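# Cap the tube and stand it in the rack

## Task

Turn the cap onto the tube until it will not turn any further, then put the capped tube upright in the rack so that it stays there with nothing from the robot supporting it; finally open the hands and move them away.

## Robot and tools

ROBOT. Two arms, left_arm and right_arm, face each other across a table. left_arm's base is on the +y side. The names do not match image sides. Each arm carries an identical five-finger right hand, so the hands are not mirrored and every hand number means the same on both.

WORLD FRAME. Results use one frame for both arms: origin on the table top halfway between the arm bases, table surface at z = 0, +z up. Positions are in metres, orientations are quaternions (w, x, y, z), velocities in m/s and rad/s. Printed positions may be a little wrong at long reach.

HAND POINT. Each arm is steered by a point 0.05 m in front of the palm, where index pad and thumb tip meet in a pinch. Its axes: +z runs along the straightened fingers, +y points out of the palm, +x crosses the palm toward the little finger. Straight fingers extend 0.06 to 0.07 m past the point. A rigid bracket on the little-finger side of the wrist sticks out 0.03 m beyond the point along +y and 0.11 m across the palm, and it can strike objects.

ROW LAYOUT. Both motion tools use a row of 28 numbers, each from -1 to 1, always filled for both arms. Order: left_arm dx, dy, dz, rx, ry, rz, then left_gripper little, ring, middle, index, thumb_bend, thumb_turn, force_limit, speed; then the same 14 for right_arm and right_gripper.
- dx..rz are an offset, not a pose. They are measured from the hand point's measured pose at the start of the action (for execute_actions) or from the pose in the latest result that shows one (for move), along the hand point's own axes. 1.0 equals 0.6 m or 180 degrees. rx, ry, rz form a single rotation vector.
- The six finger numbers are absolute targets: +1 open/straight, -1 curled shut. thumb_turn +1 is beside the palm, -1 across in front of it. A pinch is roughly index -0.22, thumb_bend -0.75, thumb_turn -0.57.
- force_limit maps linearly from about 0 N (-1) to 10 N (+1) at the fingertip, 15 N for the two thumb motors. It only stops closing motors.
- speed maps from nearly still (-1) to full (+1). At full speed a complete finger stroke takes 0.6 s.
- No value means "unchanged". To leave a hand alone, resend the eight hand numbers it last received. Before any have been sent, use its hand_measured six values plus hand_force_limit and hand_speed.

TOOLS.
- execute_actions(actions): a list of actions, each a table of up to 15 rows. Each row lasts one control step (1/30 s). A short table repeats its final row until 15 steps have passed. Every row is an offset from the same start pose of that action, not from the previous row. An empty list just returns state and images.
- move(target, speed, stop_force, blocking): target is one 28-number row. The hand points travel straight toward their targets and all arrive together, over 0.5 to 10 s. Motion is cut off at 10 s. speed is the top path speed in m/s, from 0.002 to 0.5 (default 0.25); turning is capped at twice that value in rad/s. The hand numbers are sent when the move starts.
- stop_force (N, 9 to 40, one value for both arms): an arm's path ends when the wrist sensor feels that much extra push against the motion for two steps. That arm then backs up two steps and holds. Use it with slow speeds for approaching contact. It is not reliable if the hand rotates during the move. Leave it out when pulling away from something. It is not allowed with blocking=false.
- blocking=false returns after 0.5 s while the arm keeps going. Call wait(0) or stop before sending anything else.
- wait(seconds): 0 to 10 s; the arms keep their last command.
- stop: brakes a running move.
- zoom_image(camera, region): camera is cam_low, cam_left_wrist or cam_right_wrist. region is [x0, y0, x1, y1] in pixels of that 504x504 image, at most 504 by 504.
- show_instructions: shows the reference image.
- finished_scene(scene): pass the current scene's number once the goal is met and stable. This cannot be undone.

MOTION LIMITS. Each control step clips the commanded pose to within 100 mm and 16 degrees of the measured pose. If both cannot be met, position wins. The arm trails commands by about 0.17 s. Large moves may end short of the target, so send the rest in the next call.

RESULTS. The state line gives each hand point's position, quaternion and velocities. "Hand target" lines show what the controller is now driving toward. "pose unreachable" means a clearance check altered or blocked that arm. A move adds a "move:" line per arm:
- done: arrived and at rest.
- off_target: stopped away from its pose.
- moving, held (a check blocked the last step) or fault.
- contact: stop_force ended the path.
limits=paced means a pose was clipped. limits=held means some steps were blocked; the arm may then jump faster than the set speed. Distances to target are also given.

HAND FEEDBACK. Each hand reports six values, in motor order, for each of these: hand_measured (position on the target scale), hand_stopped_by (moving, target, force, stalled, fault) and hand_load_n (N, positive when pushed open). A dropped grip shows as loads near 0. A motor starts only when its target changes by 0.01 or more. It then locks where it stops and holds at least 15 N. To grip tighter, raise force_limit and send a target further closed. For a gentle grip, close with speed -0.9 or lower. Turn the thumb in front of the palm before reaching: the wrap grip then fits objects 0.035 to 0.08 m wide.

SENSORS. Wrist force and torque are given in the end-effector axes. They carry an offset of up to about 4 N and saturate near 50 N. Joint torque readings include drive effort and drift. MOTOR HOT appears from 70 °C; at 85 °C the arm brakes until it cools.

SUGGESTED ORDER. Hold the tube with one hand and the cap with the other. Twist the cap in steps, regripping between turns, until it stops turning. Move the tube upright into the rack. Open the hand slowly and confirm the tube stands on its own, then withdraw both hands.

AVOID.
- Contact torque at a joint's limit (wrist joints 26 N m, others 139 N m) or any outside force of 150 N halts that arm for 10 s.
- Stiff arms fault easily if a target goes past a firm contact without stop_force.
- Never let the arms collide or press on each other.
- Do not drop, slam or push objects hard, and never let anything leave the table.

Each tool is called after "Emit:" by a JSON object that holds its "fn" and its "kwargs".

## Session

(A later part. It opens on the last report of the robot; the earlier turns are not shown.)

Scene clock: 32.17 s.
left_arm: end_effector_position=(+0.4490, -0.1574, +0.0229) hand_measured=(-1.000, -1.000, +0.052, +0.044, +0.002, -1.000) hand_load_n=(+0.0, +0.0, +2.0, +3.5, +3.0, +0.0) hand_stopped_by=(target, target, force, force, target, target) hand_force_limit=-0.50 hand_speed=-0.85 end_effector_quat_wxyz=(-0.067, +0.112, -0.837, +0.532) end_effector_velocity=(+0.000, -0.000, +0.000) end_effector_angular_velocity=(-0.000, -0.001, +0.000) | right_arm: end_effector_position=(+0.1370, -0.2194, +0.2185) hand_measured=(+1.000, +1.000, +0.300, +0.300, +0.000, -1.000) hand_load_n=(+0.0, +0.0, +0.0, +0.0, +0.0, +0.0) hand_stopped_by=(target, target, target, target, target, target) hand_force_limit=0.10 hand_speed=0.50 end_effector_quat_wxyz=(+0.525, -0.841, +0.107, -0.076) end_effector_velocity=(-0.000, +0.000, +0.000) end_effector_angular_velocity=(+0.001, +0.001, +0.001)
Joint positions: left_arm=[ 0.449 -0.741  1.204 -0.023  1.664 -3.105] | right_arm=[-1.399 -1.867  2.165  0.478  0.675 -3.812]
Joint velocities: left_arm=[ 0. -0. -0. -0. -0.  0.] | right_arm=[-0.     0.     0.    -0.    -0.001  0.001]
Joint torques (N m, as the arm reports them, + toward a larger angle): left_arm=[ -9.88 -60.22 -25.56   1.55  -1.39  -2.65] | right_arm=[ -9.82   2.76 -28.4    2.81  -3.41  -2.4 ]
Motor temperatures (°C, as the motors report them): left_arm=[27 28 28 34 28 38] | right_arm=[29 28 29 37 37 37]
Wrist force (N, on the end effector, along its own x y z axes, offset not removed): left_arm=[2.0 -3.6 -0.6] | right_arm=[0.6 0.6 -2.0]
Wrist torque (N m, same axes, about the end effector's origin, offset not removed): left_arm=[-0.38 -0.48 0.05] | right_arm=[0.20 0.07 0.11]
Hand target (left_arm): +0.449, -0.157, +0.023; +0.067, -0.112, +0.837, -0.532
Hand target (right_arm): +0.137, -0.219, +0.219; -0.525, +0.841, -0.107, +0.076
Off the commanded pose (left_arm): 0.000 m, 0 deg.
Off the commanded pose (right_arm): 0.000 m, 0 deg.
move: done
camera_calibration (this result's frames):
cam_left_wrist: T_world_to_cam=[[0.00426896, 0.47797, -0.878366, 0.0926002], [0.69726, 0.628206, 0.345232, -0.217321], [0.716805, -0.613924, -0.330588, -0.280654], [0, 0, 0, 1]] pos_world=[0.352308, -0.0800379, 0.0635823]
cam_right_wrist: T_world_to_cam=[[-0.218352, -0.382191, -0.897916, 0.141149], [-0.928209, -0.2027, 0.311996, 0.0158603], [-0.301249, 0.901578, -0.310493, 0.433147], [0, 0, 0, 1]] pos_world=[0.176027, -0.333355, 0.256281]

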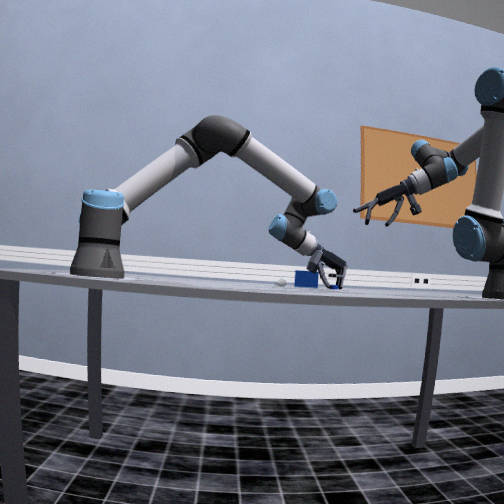

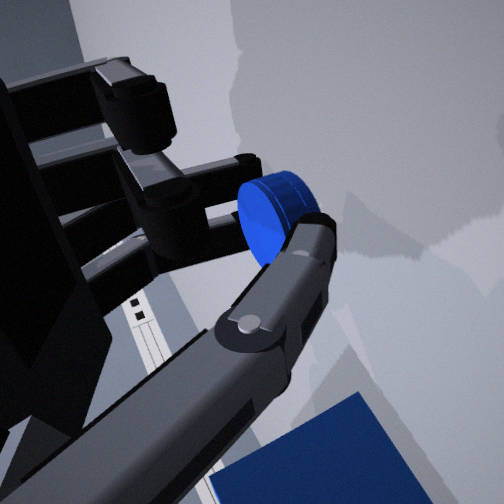

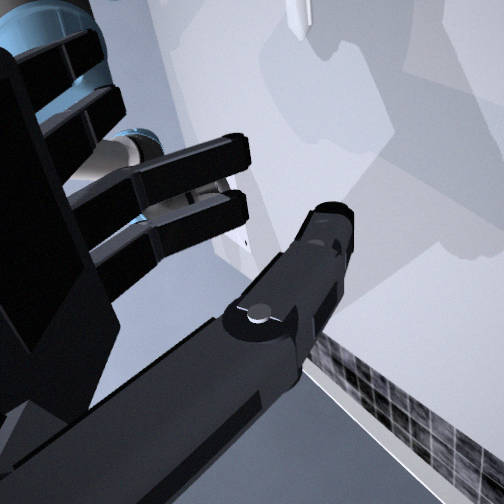

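Emit:
{"fn": "move", "kwargs": {"target": [0,0,0,0,0,0,-1,-1,-0.1,-0.1,0,-1,-0.1,-0.9,0,0,0,0,0,0,1,1,0.3,0.3,0,-1,0.1,0.5]}}

Emit:
{"fn": "move", "kwargs": {"target": [0,-0.18,-0.085,0,0,0,-1,-1,-0.1,-0.1,0,-1,-0.1,-0.9,0,0,0,0,0,0,1,1,0.3,0.3,0,-1,0.1,0.5], "speed": 0.15}}

Scene clock: 33.07 s.
left_arm: end_effector_position=(+0.4490, -0.1574, +0.0229) hand_measured=(-1.000, -1.000, +0.038, +0.034, +0.002, -1.000) hand_load_n=(+0.0, +0.0, +6.0, +4.0, +5.0, +0.0) hand_stopped_by=(target, target, force, force, target, target) hand_force_limit=-0.10 hand_speed=-0.90 end_effector_quat_wxyz=(-0.067, +0.112, -0.837, +0.532) end_effector_velocity=(-0.000, +0.000, -0.000) end_effector_angular_velocity=(+0.001, -0.000, -0.001) | right_arm: end_effector_position=(+0.1370, -0.2194, +0.2185) hand_measured=(+1.000, +1.000, +0.300, +0.300, +0.000, -1.000) hand_load_n=(+0.0, +0.0, +0.0, +0.0, +0.0, +0.0) hand_stopped_by=(target, target, target, target, target, target) hand_force_limit=0.10 hand_speed=0.50 end_effector_quat_wxyz=(+0.525, -0.841, +0.107, -0.076) end_effector_velocity=(-0.000, -0.000, +0.000) end_effector_angular_velocity=(-0.001, +0.001, -0.001)
Joint positions: left_arm=[ 0.449 -0.741  1.204 -0.023  1.664 -3.105] | right_arm=[-1.399 -1.867  2.165  0.478  0.675 -3.812]
Joint velocities: left_arm=[-0.     0.001  0.    -0.     0.     0.001] | right_arm=[-0.    -0.001  0.     0.002  0.001 -0.   ]
Joint torques (N m, as the arm reports them, + toward a larger angle): left_arm=[-10.53 -52.07 -21.91   1.39  -1.43  -2.34] | right_arm=[-10.33   3.16 -28.61   2.88  -3.43  -2.35]
Motor temperatures (°C, as the motors report them): left_arm=[27 28 28 34 28 38] | right_arm=[29 28 29 37 37 37]
Wrist force (N, on the end effector, along its own x y z axes, offset not removed): left_arm=[2.2 -6.5 -0.4] | right_arm=[3.6 -2.8 -1.6]
Wrist torque (N m, same axes, about the end effector's origin, offset not removed): left_arm=[-0.60 -0.50 -0.01] | right_arm=[-0.48 -0.32 0.20]
Hand target (left_arm): +0.449, -0.157, +0.023; +0.067, -0.112, +0.837, -0.532
Hand target (right_arm): +0.137, -0.219, +0.219; -0.525, +0.841, -0.107, +0.076
Off the commanded pose (left_arm): 0.000 m, 0 deg.
Off the commanded pose (right_arm): 0.000 m, 0 deg.
move: done
camera_calibration (this result's frames):
cam_left_wrist: T_world_to_cam=[[0.00429179, 0.47791, -0.878399, 0.0926339], [0.697251, 0.62823, 0.345207, -0.217323], [0.716814, -0.613946, -0.330527, -0.280663], [0, 0, 0, 1]] pos_world=[0.352314, -0.0800535, 0.0636245]
cam_right_wrist: T_world_to_cam=[[-0.218352, -0.382191, -0.897915, 0.141149], [-0.928209, -0.2027, 0.311996, 0.0158601], [-0.301249, 0.901578, -0.310493, 0.433147], [0, 0, 0, 1]] pos_world=[0.176027, -0.333355, 0.256281]

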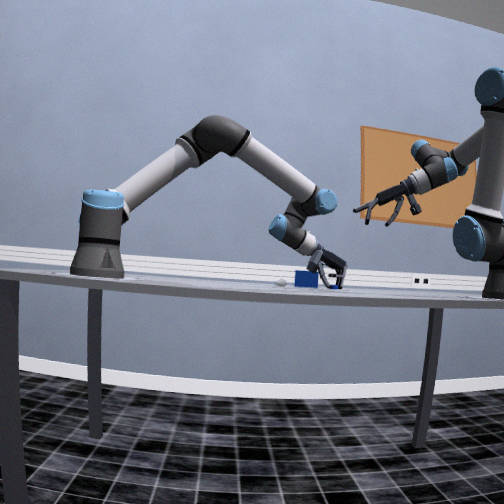

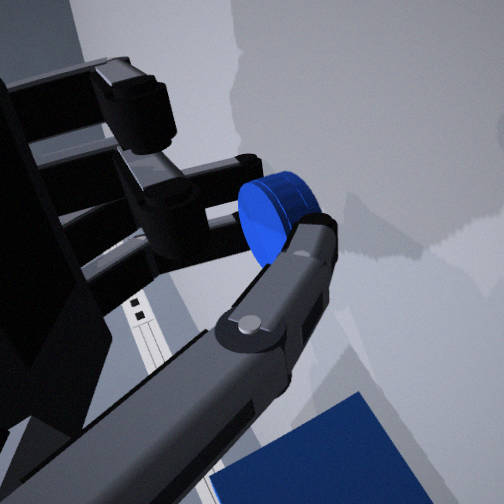

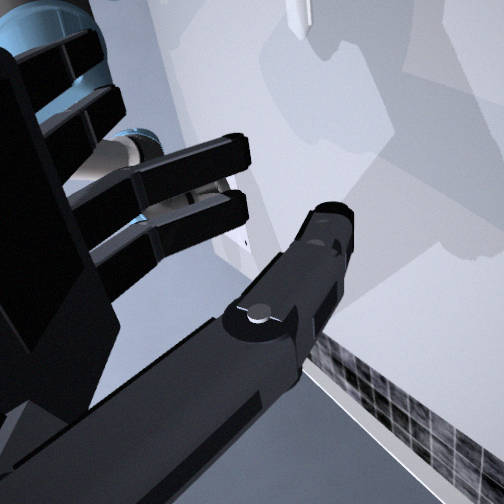

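Scene clock: 34.40 s.
left_arm: end_effector_position=(+0.4495, -0.1572, +0.1422) hand_measured=(-1.000, -1.000, +0.038, +0.034, +0.004, -1.000) hand_load_n=(+0.0, +0.0, +5.0, +3.0, +7.0, +0.5) hand_stopped_by=(target, target, force, force, target, target) hand_force_limit=-0.10 hand_speed=-0.90 end_effector_quat_wxyz=(-0.067, +0.112, -0.837, +0.532) end_effector_velocity=(-0.000, -0.000, +0.003) end_effector_angular_velocity=(+0.000, -0.001, -0.000) | right_arm: end_effector_position=(+0.1370, -0.2194, +0.2185) hand_measured=(+1.000, +1.000, +0.300, +0.300, +0.000, -1.000) hand_load_n=(+0.0, +0.0, +0.0, +0.0, +0.0, +0.0) hand_stopped_by=(target, target, target, target, target, target) hand_force_limit=0.10 hand_speed=0.50 end_effector_quat_wxyz=(+0.525, -0.841, +0.107, -0.076) end_effector_velocity=(+0.000, -0.000, +0.000) end_effector_angular_velocity=(+0.000, -0.000, -0.001)
Joint positions: left_arm=[ 0.45  -0.845  1.069  0.217  1.665 -3.105] | right_arm=[-1.399 -1.867  2.165  0.478  0.675 -3.812]
Joint velocities: left_arm=[-0.    -0.001 -0.005  0.006 -0.     0.001] | right_arm=[-0.001 -0.    -0.    -0.001  0.     0.001]
Joint torques (N m, as the arm reports them, + toward a larger angle): left_arm=[ 11.46 -61.25 -30.91   1.8    1.62   2.39] | right_arm=[ -9.87   2.86 -28.94   2.73  -3.5   -2.33]
Motor temperatures (°C, as the motors report them): left_arm=[27 28 28 34 28 38] | right_arm=[29 28 29 37 37 37]
Wrist force (N, on the end effector, along its own x y z axes, offset not removed): left_arm=[1.6 -1.7 0.1] | right_arm=[6.8 -2.7 -1.0]
Wrist torque (N m, same axes, about the end effector's origin, offset not removed): left_arm=[-0.42 -0.37 0.03] | right_arm=[-0.34 -0.85 0.37]
Hand target (left_arm): +0.449, -0.157, +0.142; +0.067, -0.112, +0.837, -0.532
Hand target (right_arm): +0.137, -0.219, +0.219; -0.525, +0.841, -0.107, +0.076
Off the commanded pose (left_arm): 0.000 m, 0 deg.
Off the commanded pose (right_arm): 0.000 m, 0 deg.
move: done
camera_calibration (this result's frames):
cam_left_wrist: T_world_to_cam=[[0.00431744, 0.477851, -0.87843, 0.197271], [0.697235, 0.628258, 0.345189, -0.258968], [0.716829, -0.613963, -0.330462, -0.241519], [0, 0, 0, 1]] pos_world=[0.352838, -0.0798514, 0.182869]
cam_right_wrist: T_world_to_cam=[[-0.218352, -0.382191, -0.897916, 0.141149], [-0.928209, -0.2027, 0.311996, 0.0158602], [-0.301249, 0.901578, -0.310493, 0.433147], [0, 0, 0, 1]] pos_world=[0.176027, -0.333355, 0.256281]

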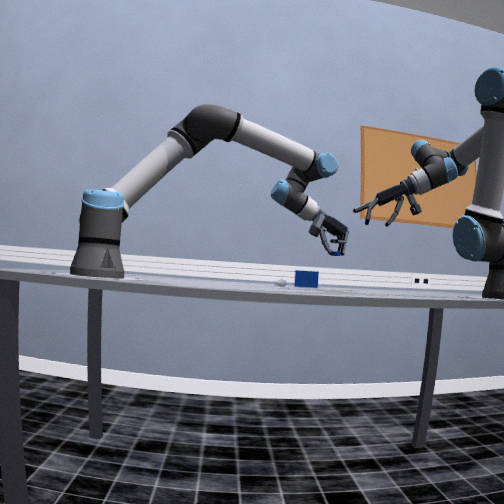

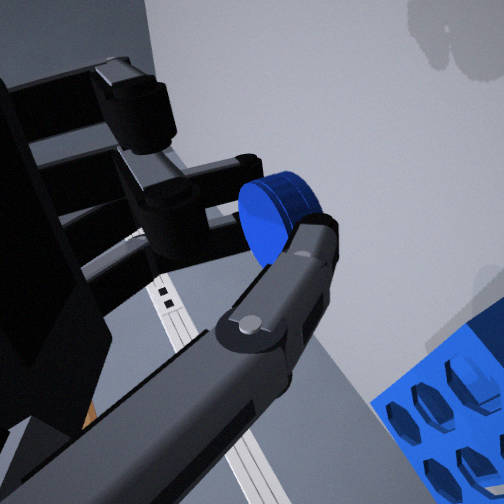

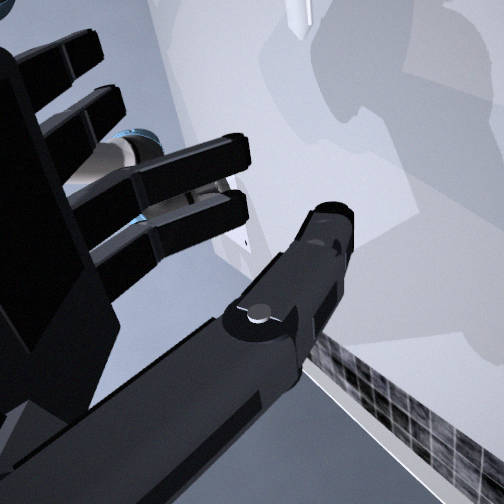

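Emit:
{"fn": "move", "kwargs": {"target": [-0.245,0.083,-0.61,0,0,0,-1,-1,-0.1,-0.1,0,-1,-0.1,-0.9,0.173,-0.013,0.515,0,0,0,1,1,0.3,0.3,0,-1,0.1,0.5], "speed": 0.3}}

Scene clock: 36.67 s.
left_arm: end_effector_position=(+0.5007, +0.2211, +0.2530) hand_measured=(-1.000, -1.000, +0.038, +0.034, +0.004, -1.000) hand_load_n=(+0.0, +0.0, +5.0, +3.0, +7.0, +0.5) hand_stopped_by=(target, target, force, force, target, target) hand_force_limit=-0.10 hand_speed=-0.90 end_effector_quat_wxyz=(-0.068, +0.112, -0.837, +0.532) end_effector_velocity=(+0.001, +0.003, +0.001) end_effector_angular_velocity=(-0.000, -0.001, -0.000) | right_arm: end_effector_position=(+0.3119, +0.0244, +0.0915) hand_measured=(+1.000, +1.000, +0.300, +0.300, +0.000, -1.000) hand_load_n=(+0.0, +0.0, +0.0, +0.0, +0.0, +0.0) hand_stopped_by=(target, target, target, target, target, target) hand_force_limit=0.10 hand_speed=0.50 end_effector_quat_wxyz=(+0.525, -0.841, +0.108, -0.076) end_effector_velocity=(+0.002, +0.002, -0.000) end_effector_angular_velocity=(-0.001, -0.001, +0.001)
Joint positions: left_arm=[ 0.964 -1.404  1.613  0.314  2.122 -2.853] | right_arm=[-0.984 -1.04   1.541  0.043  1.006 -3.47 ]
Joint velocities: left_arm=[ 0.007 -0.001 -0.002  0.004  0.006  0.005] | right_arm=[ 0.001  0.006 -0.009  0.004  0.001 -0.001]
Joint torques (N m, as the arm reports them, + toward a larger angle): left_arm=[ 11.67 -38.91 -32.14   1.91   2.16   2.67] | right_arm=[ 11.06 -30.65 -30.09   2.03   2.4    2.2 ]
Motor temperatures (°C, as the motors report them): left_arm=[27 28 28 34 28 38] | right_arm=[29 28 29 37 37 37]
Wrist force (N, on the end effector, along its own x y z axes, offset not removed): left_arm=[0.4 0.0 1.4] | right_arm=[4.8 -3.6 -1.2]
Wrist torque (N m, same axes, about the end effector's origin, offset not removed): left_arm=[-0.25 -0.30 0.02] | right_arm=[-0.14 -0.31 0.03]
Hand target (left_arm): +0.501, +0.221, +0.253; +0.068, -0.112, +0.837, -0.532
Hand target (right_arm): +0.312, +0.025, +0.091; -0.525, +0.841, -0.108, +0.076
Off the commanded pose (left_arm): 0.001 m, 0 deg.
Off the commanded pose (right_arm): 0.000 m, 0 deg.
move: done
camera_calibration (this result's frames):
cam_left_wrist: T_world_to_cam=[[0.00601165, 0.478725, -0.877944, 0.112412], [0.696419, 0.62804, 0.347227, -0.570698], [0.71761, -0.613504, -0.329618, -0.0100484], [0, 0, 0, 1]] pos_world=[0.40398, 0.298442, 0.293541]
cam_right_wrist: T_world_to_cam=[[-0.21853, -0.381648, -0.898103, 0.158549], [-0.928153, -0.202869, 0.312051, 0.267248], [-0.301291, 0.90177, -0.309895, 0.226508], [0, 0, 0, 1]] pos_world=[0.350939, -0.0895318, 0.129193]

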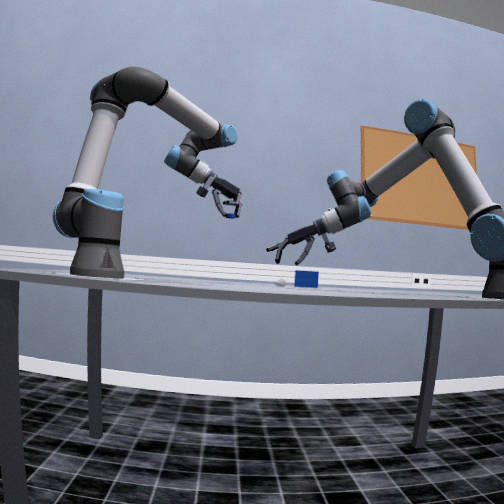

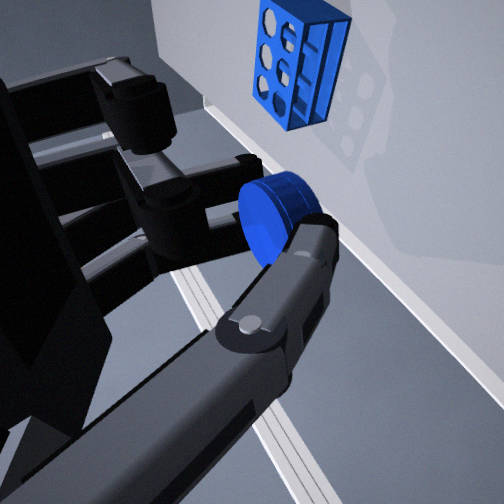

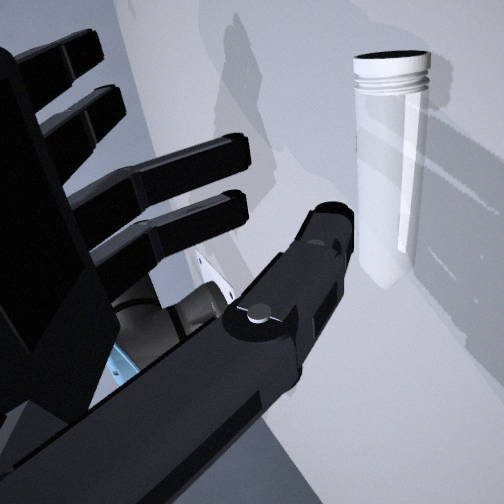

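Emit:
{"fn": "move", "kwargs": {"target": [0,0,0,0,0,0,-1,-1,-0.1,-0.1,0,-1,-0.1,-0.9,0.014,0.101,0.053,0,0,0,1,1,0.3,0.3,0,-1,0.1,0.5], "speed": 0.05, "stop_force": 12}}

Emit:
{"fn": "move", "kwargs": {"target": [0,0,0,0,0,0,-1,-1,-0.1,-0.1,0,-1,-0.1,-0.9,0,0,0,0,0,0,1,1,-0.3,-0.3,0,-1,0.1,-0.85]}}

Scene clock: 38.67 s.
left_arm: end_effector_position=(+0.5007, +0.2211, +0.2530) hand_measured=(-1.000, -1.000, +0.038, +0.034, +0.004, -1.000) hand_load_n=(+0.0, +0.0, +5.0, +3.0, +7.0, +0.5) hand_stopped_by=(target, target, force, force, target, target) hand_force_limit=-0.10 hand_speed=-0.90 end_effector_quat_wxyz=(-0.068, +0.112, -0.837, +0.532) end_effector_velocity=(+0.000, -0.000, -0.000) end_effector_angular_velocity=(+0.000, -0.001, -0.001) | right_arm: end_effector_position=(+0.3213, +0.0239, +0.0235) hand_measured=(+1.000, +1.000, +0.300, +0.300, +0.000, -1.000) hand_load_n=(+0.0, +0.0, +0.0, +0.0, +0.0, +0.0) hand_stopped_by=(target, target, target, target, target, target) hand_force_limit=0.10 hand_speed=0.50 end_effector_quat_wxyz=(+0.525, -0.841, +0.108, -0.076) end_effector_velocity=(+0.001, +0.000, -0.003) end_effector_angular_velocity=(+0.000, -0.000, -0.001)
Joint positions: left_arm=[ 0.964 -1.404  1.613  0.314  2.122 -2.853] | right_arm=[-0.996 -0.942  1.58  -0.09   0.996 -3.478]
Joint velocities: left_arm=[-0.     0.    -0.     0.    -0.     0.001] | right_arm=[-0.     0.004  0.001 -0.005  0.     0.   ]
Joint torques (N m, as the arm reports them, + toward a larger angle): left_arm=[ -9.87 -36.5  -11.76  -1.8   -1.18  -2.61] | right_arm=[ -9.87 -31.82  -3.6   -1.63  -2.92  -2.45]
Motor temperatures (°C, as the motors report them): left_arm=[27 28 28 34 28 38] | right_arm=[29 28 29 37 37 37]
Wrist force (N, on the end effector, along its own x y z axes, offset not removed): left_arm=[1.7 -1.6 1.3] | right_arm=[2.0 -3.0 -5.2]
Wrist torque (N m, same axes, about the end effector's origin, offset not removed): left_arm=[-0.58 -0.47 0.04] | right_arm=[0.07 -0.06 0.15]
Hand target (left_arm): +0.501, +0.221, +0.253; +0.068, -0.112, +0.837, -0.532
Hand target (right_arm): +0.321, +0.024, +0.023; -0.525, +0.841, -0.108, +0.076
Off the commanded pose (left_arm): 0.000 m, 0 deg.
Off the commanded pose (right_arm): 0.000 m, 0 deg.
move: done
camera_calibration (this result's frames):
cam_left_wrist: T_world_to_cam=[[0.00601643, 0.478722, -0.877946, 0.112414], [0.696417, 0.628042, 0.347228, -0.5707], [0.717612, -0.613506, -0.329611, -0.0100482], [0, 0, 0, 1]] pos_world=[0.40398, 0.298444, 0.293544]
cam_right_wrist: T_world_to_cam=[[-0.218518, -0.381675, -0.898095, 0.0992824], [-0.928156, -0.202865, 0.312046, 0.297155], [-0.301292, 0.901759, -0.309924, 0.20868], [0, 0, 0, 1]] pos_world=[0.360375, -0.0900031, 0.061114]

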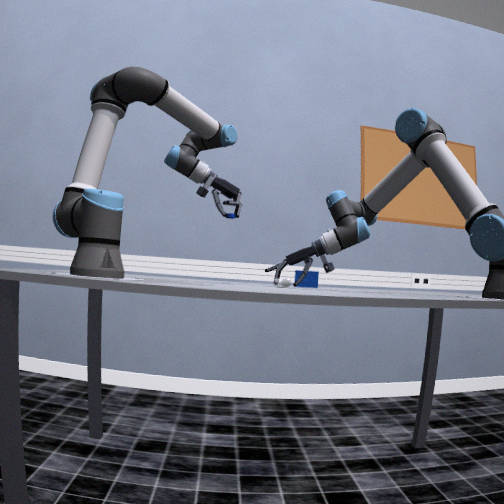

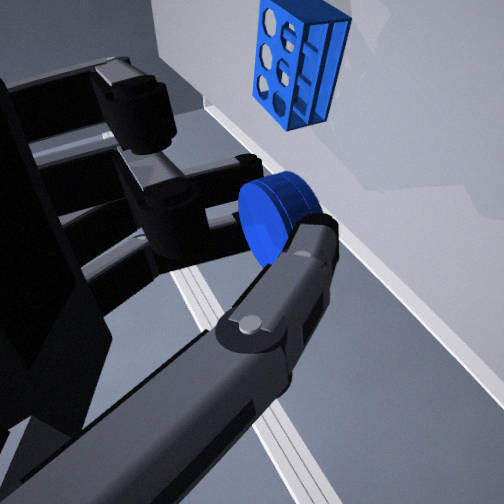

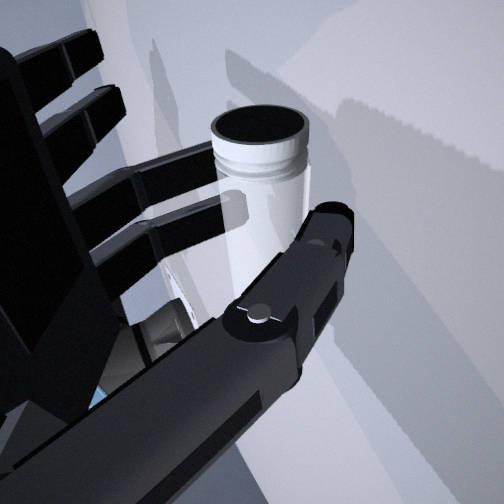

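Scene clock: 40.23 s.
left_arm: end_effector_position=(+0.5007, +0.2211, +0.2530) hand_measured=(-1.000, -1.000, +0.038, +0.034, +0.004, -1.000) hand_load_n=(+0.0, +0.0, +5.0, +3.0, +7.0, +0.5) hand_stopped_by=(target, target, force, force, target, target) hand_force_limit=-0.10 hand_speed=-0.90 end_effector_quat_wxyz=(-0.068, +0.112, -0.837, +0.532) end_effector_velocity=(-0.000, +0.000, +0.001) end_effector_angular_velocity=(-0.002, -0.001, +0.001) | right_arm: end_effector_position=(+0.3213, +0.0239, +0.0235) hand_measured=(+1.000, +1.000, -0.006, -0.022, +0.004, -1.000) hand_load_n=(+0.0, +0.0, +3.5, +6.5, +7.5, -1.5) hand_stopped_by=(target, target, force, force, target, target) hand_force_limit=0.10 hand_speed=-0.85 end_effector_quat_wxyz=(+0.525, -0.841, +0.108, -0.076) end_effector_velocity=(-0.000, +0.000, +0.000) end_effector_angular_velocity=(+0.001, +0.000, +0.001)
Joint positions: left_arm=[ 0.964 -1.404  1.613  0.314  2.122 -2.853] | right_arm=[-0.996 -0.942  1.58  -0.09   0.996 -3.478]
Joint velocities: left_arm=[ 0.    -0.003  0.    -0.     0.    -0.001] | right_arm=[ 0.     0.    -0.    -0.001 -0.001  0.001]
Joint torques (N m, as the arm reports them, + toward a larger angle): left_arm=[-10.21 -36.96 -12.07  -1.67  -1.22  -2.52] | right_arm=[ -0.38 -44.79 -16.36   2.06  -1.12  -2.09]
Motor temperatures (°C, as the motors report them): left_arm=[27 28 28 34 28 38] | right_arm=[29 28 29 37 37 37]
Wrist force (N, on the end effector, along its own x y z axes, offset not removed): left_arm=[1.5 -1.2 1.8] | right_arm=[-1.8 -0.7 -6.8]
Wrist torque (N m, same axes, about the end effector's origin, offset not removed): left_arm=[-0.49 -0.42 0.00] | right_arm=[0.79 0.75 -0.05]
Hand target (left_arm): +0.501, +0.221, +0.253; +0.068, -0.112, +0.837, -0.532
Hand target (right_arm): +0.321, +0.024, +0.023; -0.525, +0.841, -0.108, +0.076
Off the commanded pose (left_arm): 0.000 m, 0 deg.
Off the commanded pose (right_arm): 0.000 m, 0 deg.
move: done
camera_calibration (this result's frames):
cam_left_wrist: T_world_to_cam=[[0.00601619, 0.478722, -0.877946, 0.112414], [0.696417, 0.628042, 0.347227, -0.5707], [0.717612, -0.613506, -0.329612, -0.0100483], [0, 0, 0, 1]] pos_world=[0.403979, 0.298443, 0.293544]
cam_right_wrist: T_world_to_cam=[[-0.218506, -0.38166, -0.898104, 0.0992941], [-0.928161, -0.202868, 0.312029, 0.297151], [-0.301286, 0.901765, -0.309914, 0.20869], [0, 0, 0, 1]] pos_world=[0.360375, -0.0900107, 0.0611327]

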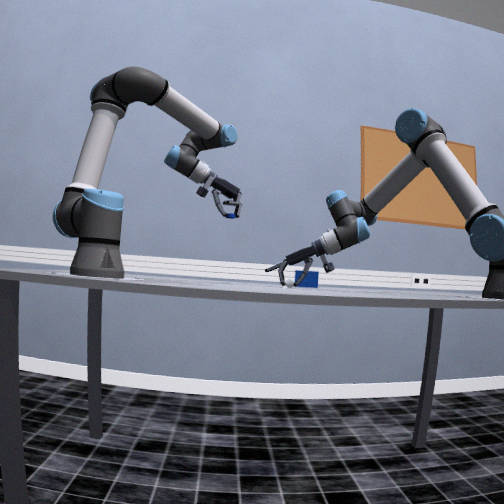

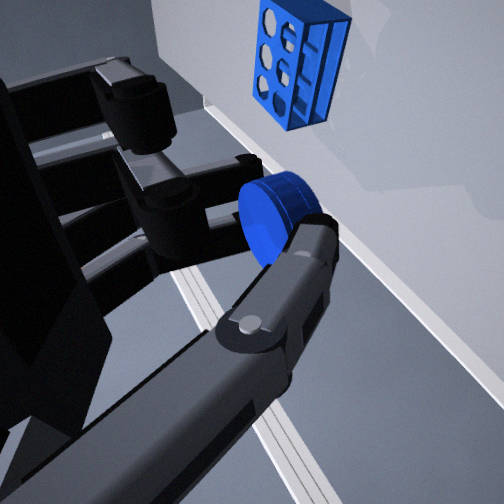

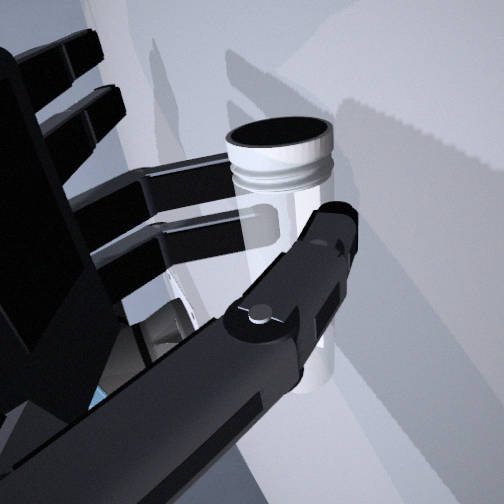

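Emit:
{"fn": "move", "kwargs": {"target": [0,0,0,0,0,0,-1,-1,-0.1,-0.1,0,-1,-0.1,-0.9,0,-0.225,-0.11,0.1445,0,0,1,1,-0.3,-0.3,0,-1,0.1,-0.85], "speed": 0.2}}

Emit:
{"fn": "move", "kwargs": {"target": [0,0,0,0,0,0,-1,-1,-0.1,-0.1,0,-1,-0.1,-0.9,0.34,0,-0.133,0,0,-0.495,1,1,-0.3,-0.3,0,-1,0.1,-0.85], "speed": 0.3}}

Emit:
{"fn": "zoom_image", "kwargs": {"camera": "cam_low", "region": [260,200,380,300]}}

Scene clock: 42.30 s.
left_arm: end_effector_position=(+0.5007, +0.2211, +0.2530) hand_measured=(-1.000, -1.000, +0.038, +0.034, +0.004, -1.000) hand_load_n=(+0.0, +0.0, +5.0, +3.0, +7.0, +0.5) hand_stopped_by=(target, target, force, force, target, target) hand_force_limit=-0.10 hand_speed=-0.90 end_effector_quat_wxyz=(-0.068, +0.112, -0.837, +0.532) end_effector_velocity=(-0.000, -0.000, +0.001) end_effector_angular_velocity=(-0.001, -0.002, -0.001) | right_arm: end_effector_position=(+0.3193, +0.0242, +0.1736) hand_measured=(+1.000, +1.000, -0.006, -0.022, +0.004, -1.000) hand_load_n=(+0.0, +0.0, +3.0, +6.0, +8.0, -2.0) hand_stopped_by=(target, target, force, force, target, target) hand_force_limit=0.10 hand_speed=-0.85 end_effector_quat_wxyz=(+0.700, -0.702, +0.088, -0.098) end_effector_velocity=(+0.001, -0.000, +0.002) end_effector_angular_velocity=(+0.010, -0.003, -0.003)
Joint positions: left_arm=[ 0.964 -1.404  1.613  0.314  2.122 -2.853] | right_arm=[-1.063 -1.223  1.844 -0.621  0.848 -3.156]
Joint velocities: left_arm=[-0.001 -0.001 -0.     0.     0.     0.001] | right_arm=[-0.001 -0.003  0.006 -0.016  0.003  0.008]
Joint torques (N m, as the arm reports them, + toward a larger angle): left_arm=[-10.87 -37.19 -12.21  -1.5   -1.26  -2.41] | right_arm=[-10.67 -38.96  -5.88  -2.95   2.73   2.2 ]
Motor temperatures (°C, as the motors report them): left_arm=[27 28 28 34 28 38] | right_arm=[29 28 29 37 37 37]
Wrist force (N, on the end effector, along its own x y z axes, offset not removed): left_arm=[1.1 -2.1 2.4] | right_arm=[-3.1 1.7 -2.8]
Wrist torque (N m, same axes, about the end effector's origin, offset not removed): left_arm=[-0.68 -0.42 -0.07] | right_arm=[0.71 0.70 -0.27]
Hand target (left_arm): +0.501, +0.221, +0.253; +0.068, -0.112, +0.837, -0.532
Hand target (right_arm): +0.319, +0.024, +0.174; +0.701, -0.701, +0.088, -0.098
Off the commanded pose (left_arm): 0.000 m, 0 deg.
Off the commanded pose (right_arm): 0.000 m, 0 deg.
move: done
camera_calibration (this result's frames):
cam_left_wrist: T_world_to_cam=[[0.00601642, 0.478722, -0.877946, 0.112414], [0.696417, 0.628042, 0.347228, -0.5707], [0.717612, -0.613506, -0.329611, -0.0100485], [0, 0, 0, 1]] pos_world=[0.403979, 0.298443, 0.293544]
cam_right_wrist: T_world_to_cam=[[-0.103589, 0.0378959, -0.993898, 0.203582], [-0.950568, -0.29787, 0.0877154, 0.296897], [-0.292728, 0.953854, 0.0668786, 0.18497], [0, 0, 0, 1]] pos_world=[0.357456, -0.0957125, 0.163927]

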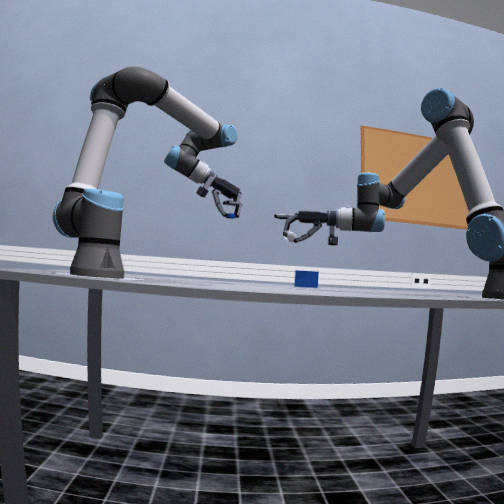

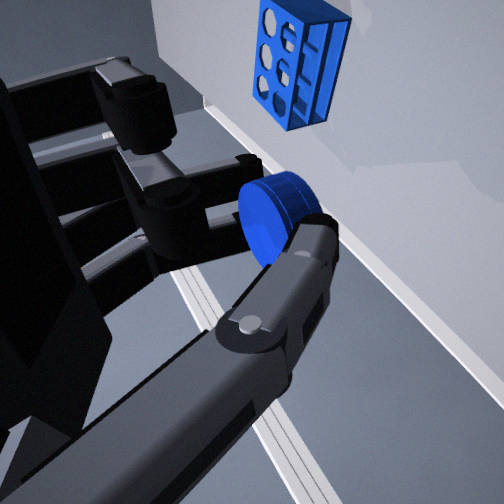

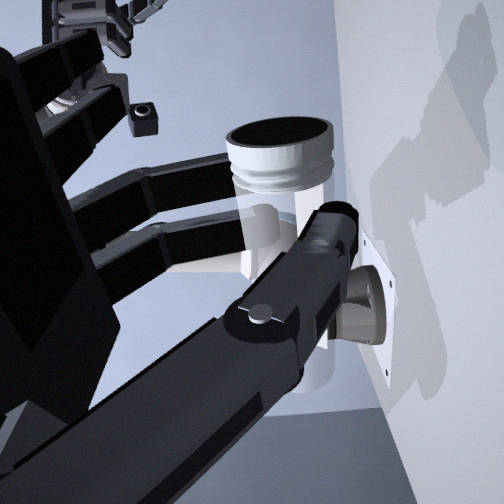

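Scene clock: 45.47 s.
left_arm: end_effector_position=(+0.5007, +0.2211, +0.2530) hand_measured=(-1.000, -1.000, +0.038, +0.034, +0.004, -1.000) hand_load_n=(+0.0, +0.0, +5.0, +3.0, +7.0, +0.5) hand_stopped_by=(target, target, force, force, target, target) hand_force_limit=-0.10 hand_speed=-0.90 end_effector_quat_wxyz=(-0.068, +0.112, -0.837, +0.532) end_effector_velocity=(-0.000, -0.000, +0.000) end_effector_angular_velocity=(-0.000, -0.001, -0.001) | right_arm: end_effector_position=(+0.4953, -0.1060, +0.1764) hand_measured=(+1.000, +1.000, -0.006, -0.022, +0.004, -1.000) hand_load_n=(+0.0, +0.0, +3.0, +6.0, +8.0, -2.0) hand_stopped_by=(target, target, force, force, target, target) hand_force_limit=0.10 hand_speed=-0.85 end_effector_quat_wxyz=(-0.431, +0.562, +0.429, +0.561) end_effector_velocity=(+0.001, -0.000, +0.001) end_effector_angular_velocity=(-0.006, -0.012, +0.003)
Joint positions: left_arm=[ 0.964 -1.404  1.613  0.314  2.122 -2.853] | right_arm=[-1.355 -1.19   1.881 -0.692  0.556 -4.71 ]
Joint velocities: left_arm=[-0.001 -0.001 -0.    -0.    -0.     0.   ] | right_arm=[-0.002  0.001 -0.003  0.007 -0.004 -0.017]
Joint torques (N m, as the arm reports them, + toward a larger angle): left_arm=[-10.96 -38.03 -11.49  -1.51  -0.95  -2.49] | right_arm=[-10.15 -23.78 -30.41   1.05  -2.47  -2.13]
Motor temperatures (°C, as the motors report them): left_arm=[27 28 28 34 28 38] | right_arm=[29 28 29 37 37 37]
Wrist force (N, on the end effector, along its own x y z axes, offset not removed): left_arm=[0.5 0.0 2.3] | right_arm=[-1.9 -6.5 -3.7]
Wrist torque (N m, same axes, about the end effector's origin, offset not removed): left_arm=[-0.35 -0.35 -0.06] | right_arm=[-0.83 0.76 -0.40]
Hand target (left_arm): +0.501, +0.221, +0.253; +0.068, -0.112, +0.837, -0.532
Hand target (right_arm): +0.495, -0.106, +0.176; -0.430, +0.562, +0.430, +0.561
Off the commanded pose (left_arm): 0.000 m, 0 deg.
Off the commanded pose (right_arm): 0.000 m, 0 deg.
move: done
camera_calibration (this result's frames):
cam_left_wrist: T_world_to_cam=[[0.00601612, 0.478722, -0.877946, 0.112414], [0.696417, 0.628042, 0.347227, -0.570699], [0.717612, -0.613506, -0.329612, -0.0100482], [0, 0, 0, 1]] pos_world=[0.403979, 0.298443, 0.293544]
cam_right_wrist: T_world_to_cam=[[0.960149, -0.249324, -0.126296, -0.480823], [-0.237568, -0.490023, -0.838713, 0.215044], [0.147223, 0.835293, -0.529727, 0.23525], [0, 0, 0, 1]] pos_world=[0.478115, -0.211008, 0.244252]

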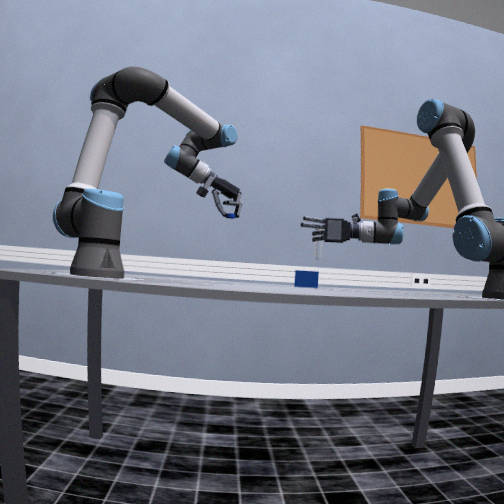

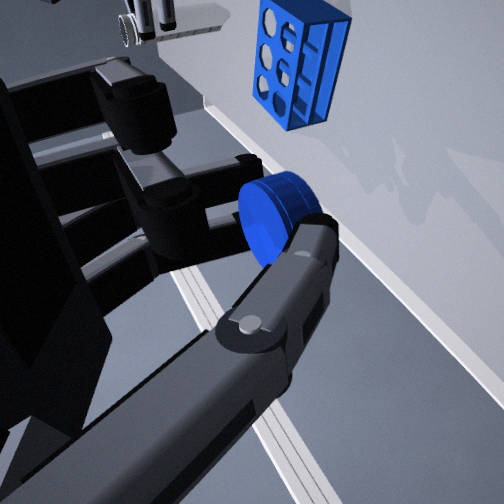

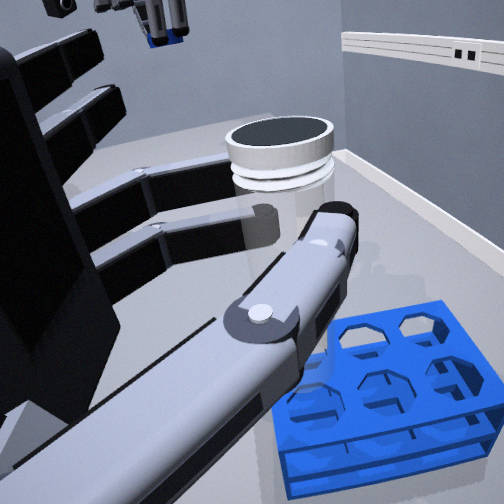

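Region (260, 200, 380, 300) of cam_low's 504x504 image, scaled by 4.200, with more detail than that image has.

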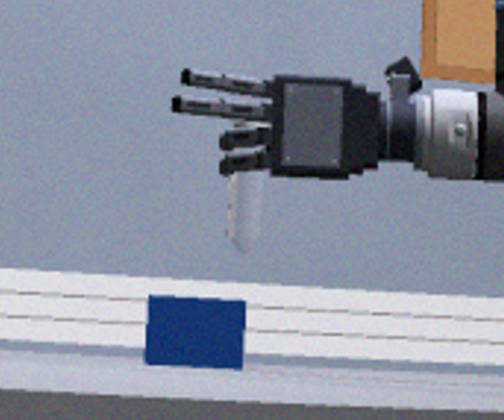

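Emit:
{"fn": "move", "kwargs": {"target": [0,0,0,0,0,0,-1,-1,-0.1,-0.1,0,-1,-0.1,-0.9,-0.055,0.015,0.028,0,0,0,1,1,-0.3,-0.3,0,-1,0.1,-0.85], "speed": 0.08}}

Emit:
{"fn": "zoom_image", "kwargs": {"camera": "cam_low", "region": [280,230,350,295]}}

Emit:
{"fn": "zoom_image", "kwargs": {"camera": "cam_left_wrist", "region": [150,0,350,130]}}

Scene clock: 49.03 s.
left_arm: end_effector_position=(+0.5007, +0.2211, +0.2530) hand_measured=(-1.000, -1.000, +0.038, +0.034, +0.004, -1.000) hand_load_n=(+0.0, +0.0, +5.0, +3.0, +7.0, +0.5) hand_stopped_by=(target, target, force, force, target, target) hand_force_limit=-0.10 hand_speed=-0.90 end_effector_quat_wxyz=(-0.068, +0.112, -0.837, +0.532) end_effector_velocity=(-0.000, -0.000, -0.001) end_effector_angular_velocity=(+0.001, +0.002, -0.000) | right_arm: end_effector_position=(+0.5081, -0.0922, +0.1435) hand_measured=(+1.000, +1.000, -0.006, -0.022, +0.004, -1.000) hand_load_n=(+0.0, +0.0, +3.0, +6.0, +8.0, -2.0) hand_stopped_by=(target, target, force, force, target, target) hand_force_limit=0.10 hand_speed=-0.85 end_effector_quat_wxyz=(-0.431, +0.562, +0.429, +0.561) end_effector_velocity=(+0.001, +0.001, -0.002) end_effector_angular_velocity=(+0.001, +0.001, -0.001)
Joint positions: left_arm=[ 0.964 -1.404  1.613  0.314  2.122 -2.853] | right_arm=[-1.335 -1.101  1.852 -0.751  0.576 -4.71 ]
Joint velocities: left_arm=[-0.001  0.002  0.     0.    -0.    -0.   ] | right_arm=[ 0.001  0.005 -0.003 -0.004  0.002  0.002]
Joint torques (N m, as the arm reports them, + toward a larger angle): left_arm=[ -9.82 -37.72 -11.01  -1.79  -1.14  -2.47] | right_arm=[  9.05 -27.12 -27.67  -2.69   2.89   2.3 ]
Motor temperatures (°C, as the motors report them): left_arm=[27 28 28 34 28 38] | right_arm=[29 28 29 37 37 37]
Wrist force (N, on the end effector, along its own x y z axes, offset not removed): left_arm=[1.0 -0.7 1.7] | right_arm=[1.2 -4.5 -3.3]
Wrist torque (N m, same axes, about the end effector's origin, offset not removed): left_arm=[-0.43 -0.33 0.00] | right_arm=[-0.35 0.22 0.00]
Hand target (left_arm): +0.501, +0.221, +0.253; +0.068, -0.112, +0.837, -0.532
Hand target (right_arm): +0.508, -0.092, +0.143; -0.431, +0.562, +0.429, +0.561
Off the commanded pose (left_arm): 0.000 m, 0 deg.
Off the commanded pose (right_arm): 0.000 m, 0 deg.
move: done
camera_calibration (this result's frames):
cam_left_wrist: T_world_to_cam=[[0.00601603, 0.478722, -0.877946, 0.112414], [0.696417, 0.628042, 0.347227, -0.570699], [0.717612, -0.613506, -0.329612, -0.0100483], [0, 0, 0, 1]] pos_world=[0.403979, 0.298443, 0.293544]
cam_right_wrist: T_world_to_cam=[[0.96015, -0.249323, -0.126294, -0.493848], [-0.237566, -0.490027, -0.838711, 0.197303], [0.147222, 0.835291, -0.52973, 0.204447], [0, 0, 0, 1]] pos_world=[0.490942, -0.197217, 0.211412]

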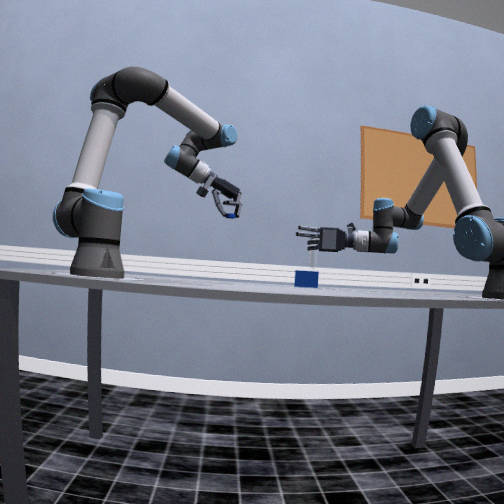

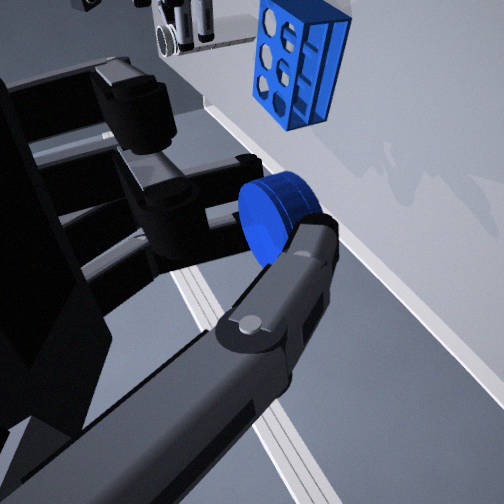

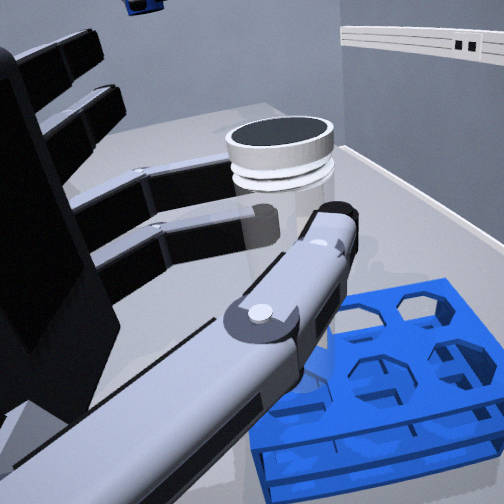

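Region (280, 230, 350, 295) of cam_low's 504x504 image, scaled by 7.200, with more detail than that image has; it fills the top 468 rows of this view, and the rest is white.

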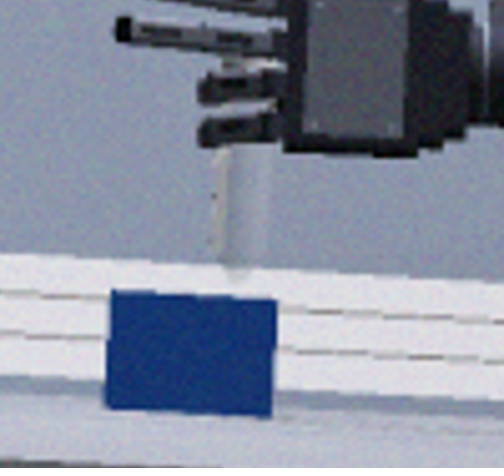

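Region (150, 0, 350, 130) of cam_left_wrist's 504x504 image, scaled by 2.520, with more detail than that image has; it fills the top 328 rows of this view, and the rest is white.

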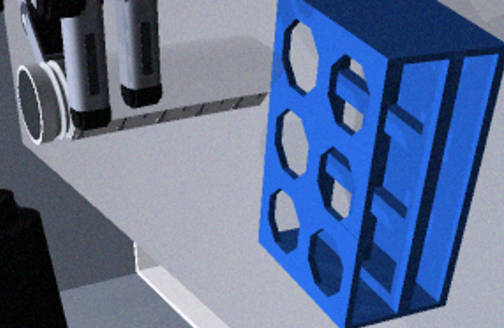

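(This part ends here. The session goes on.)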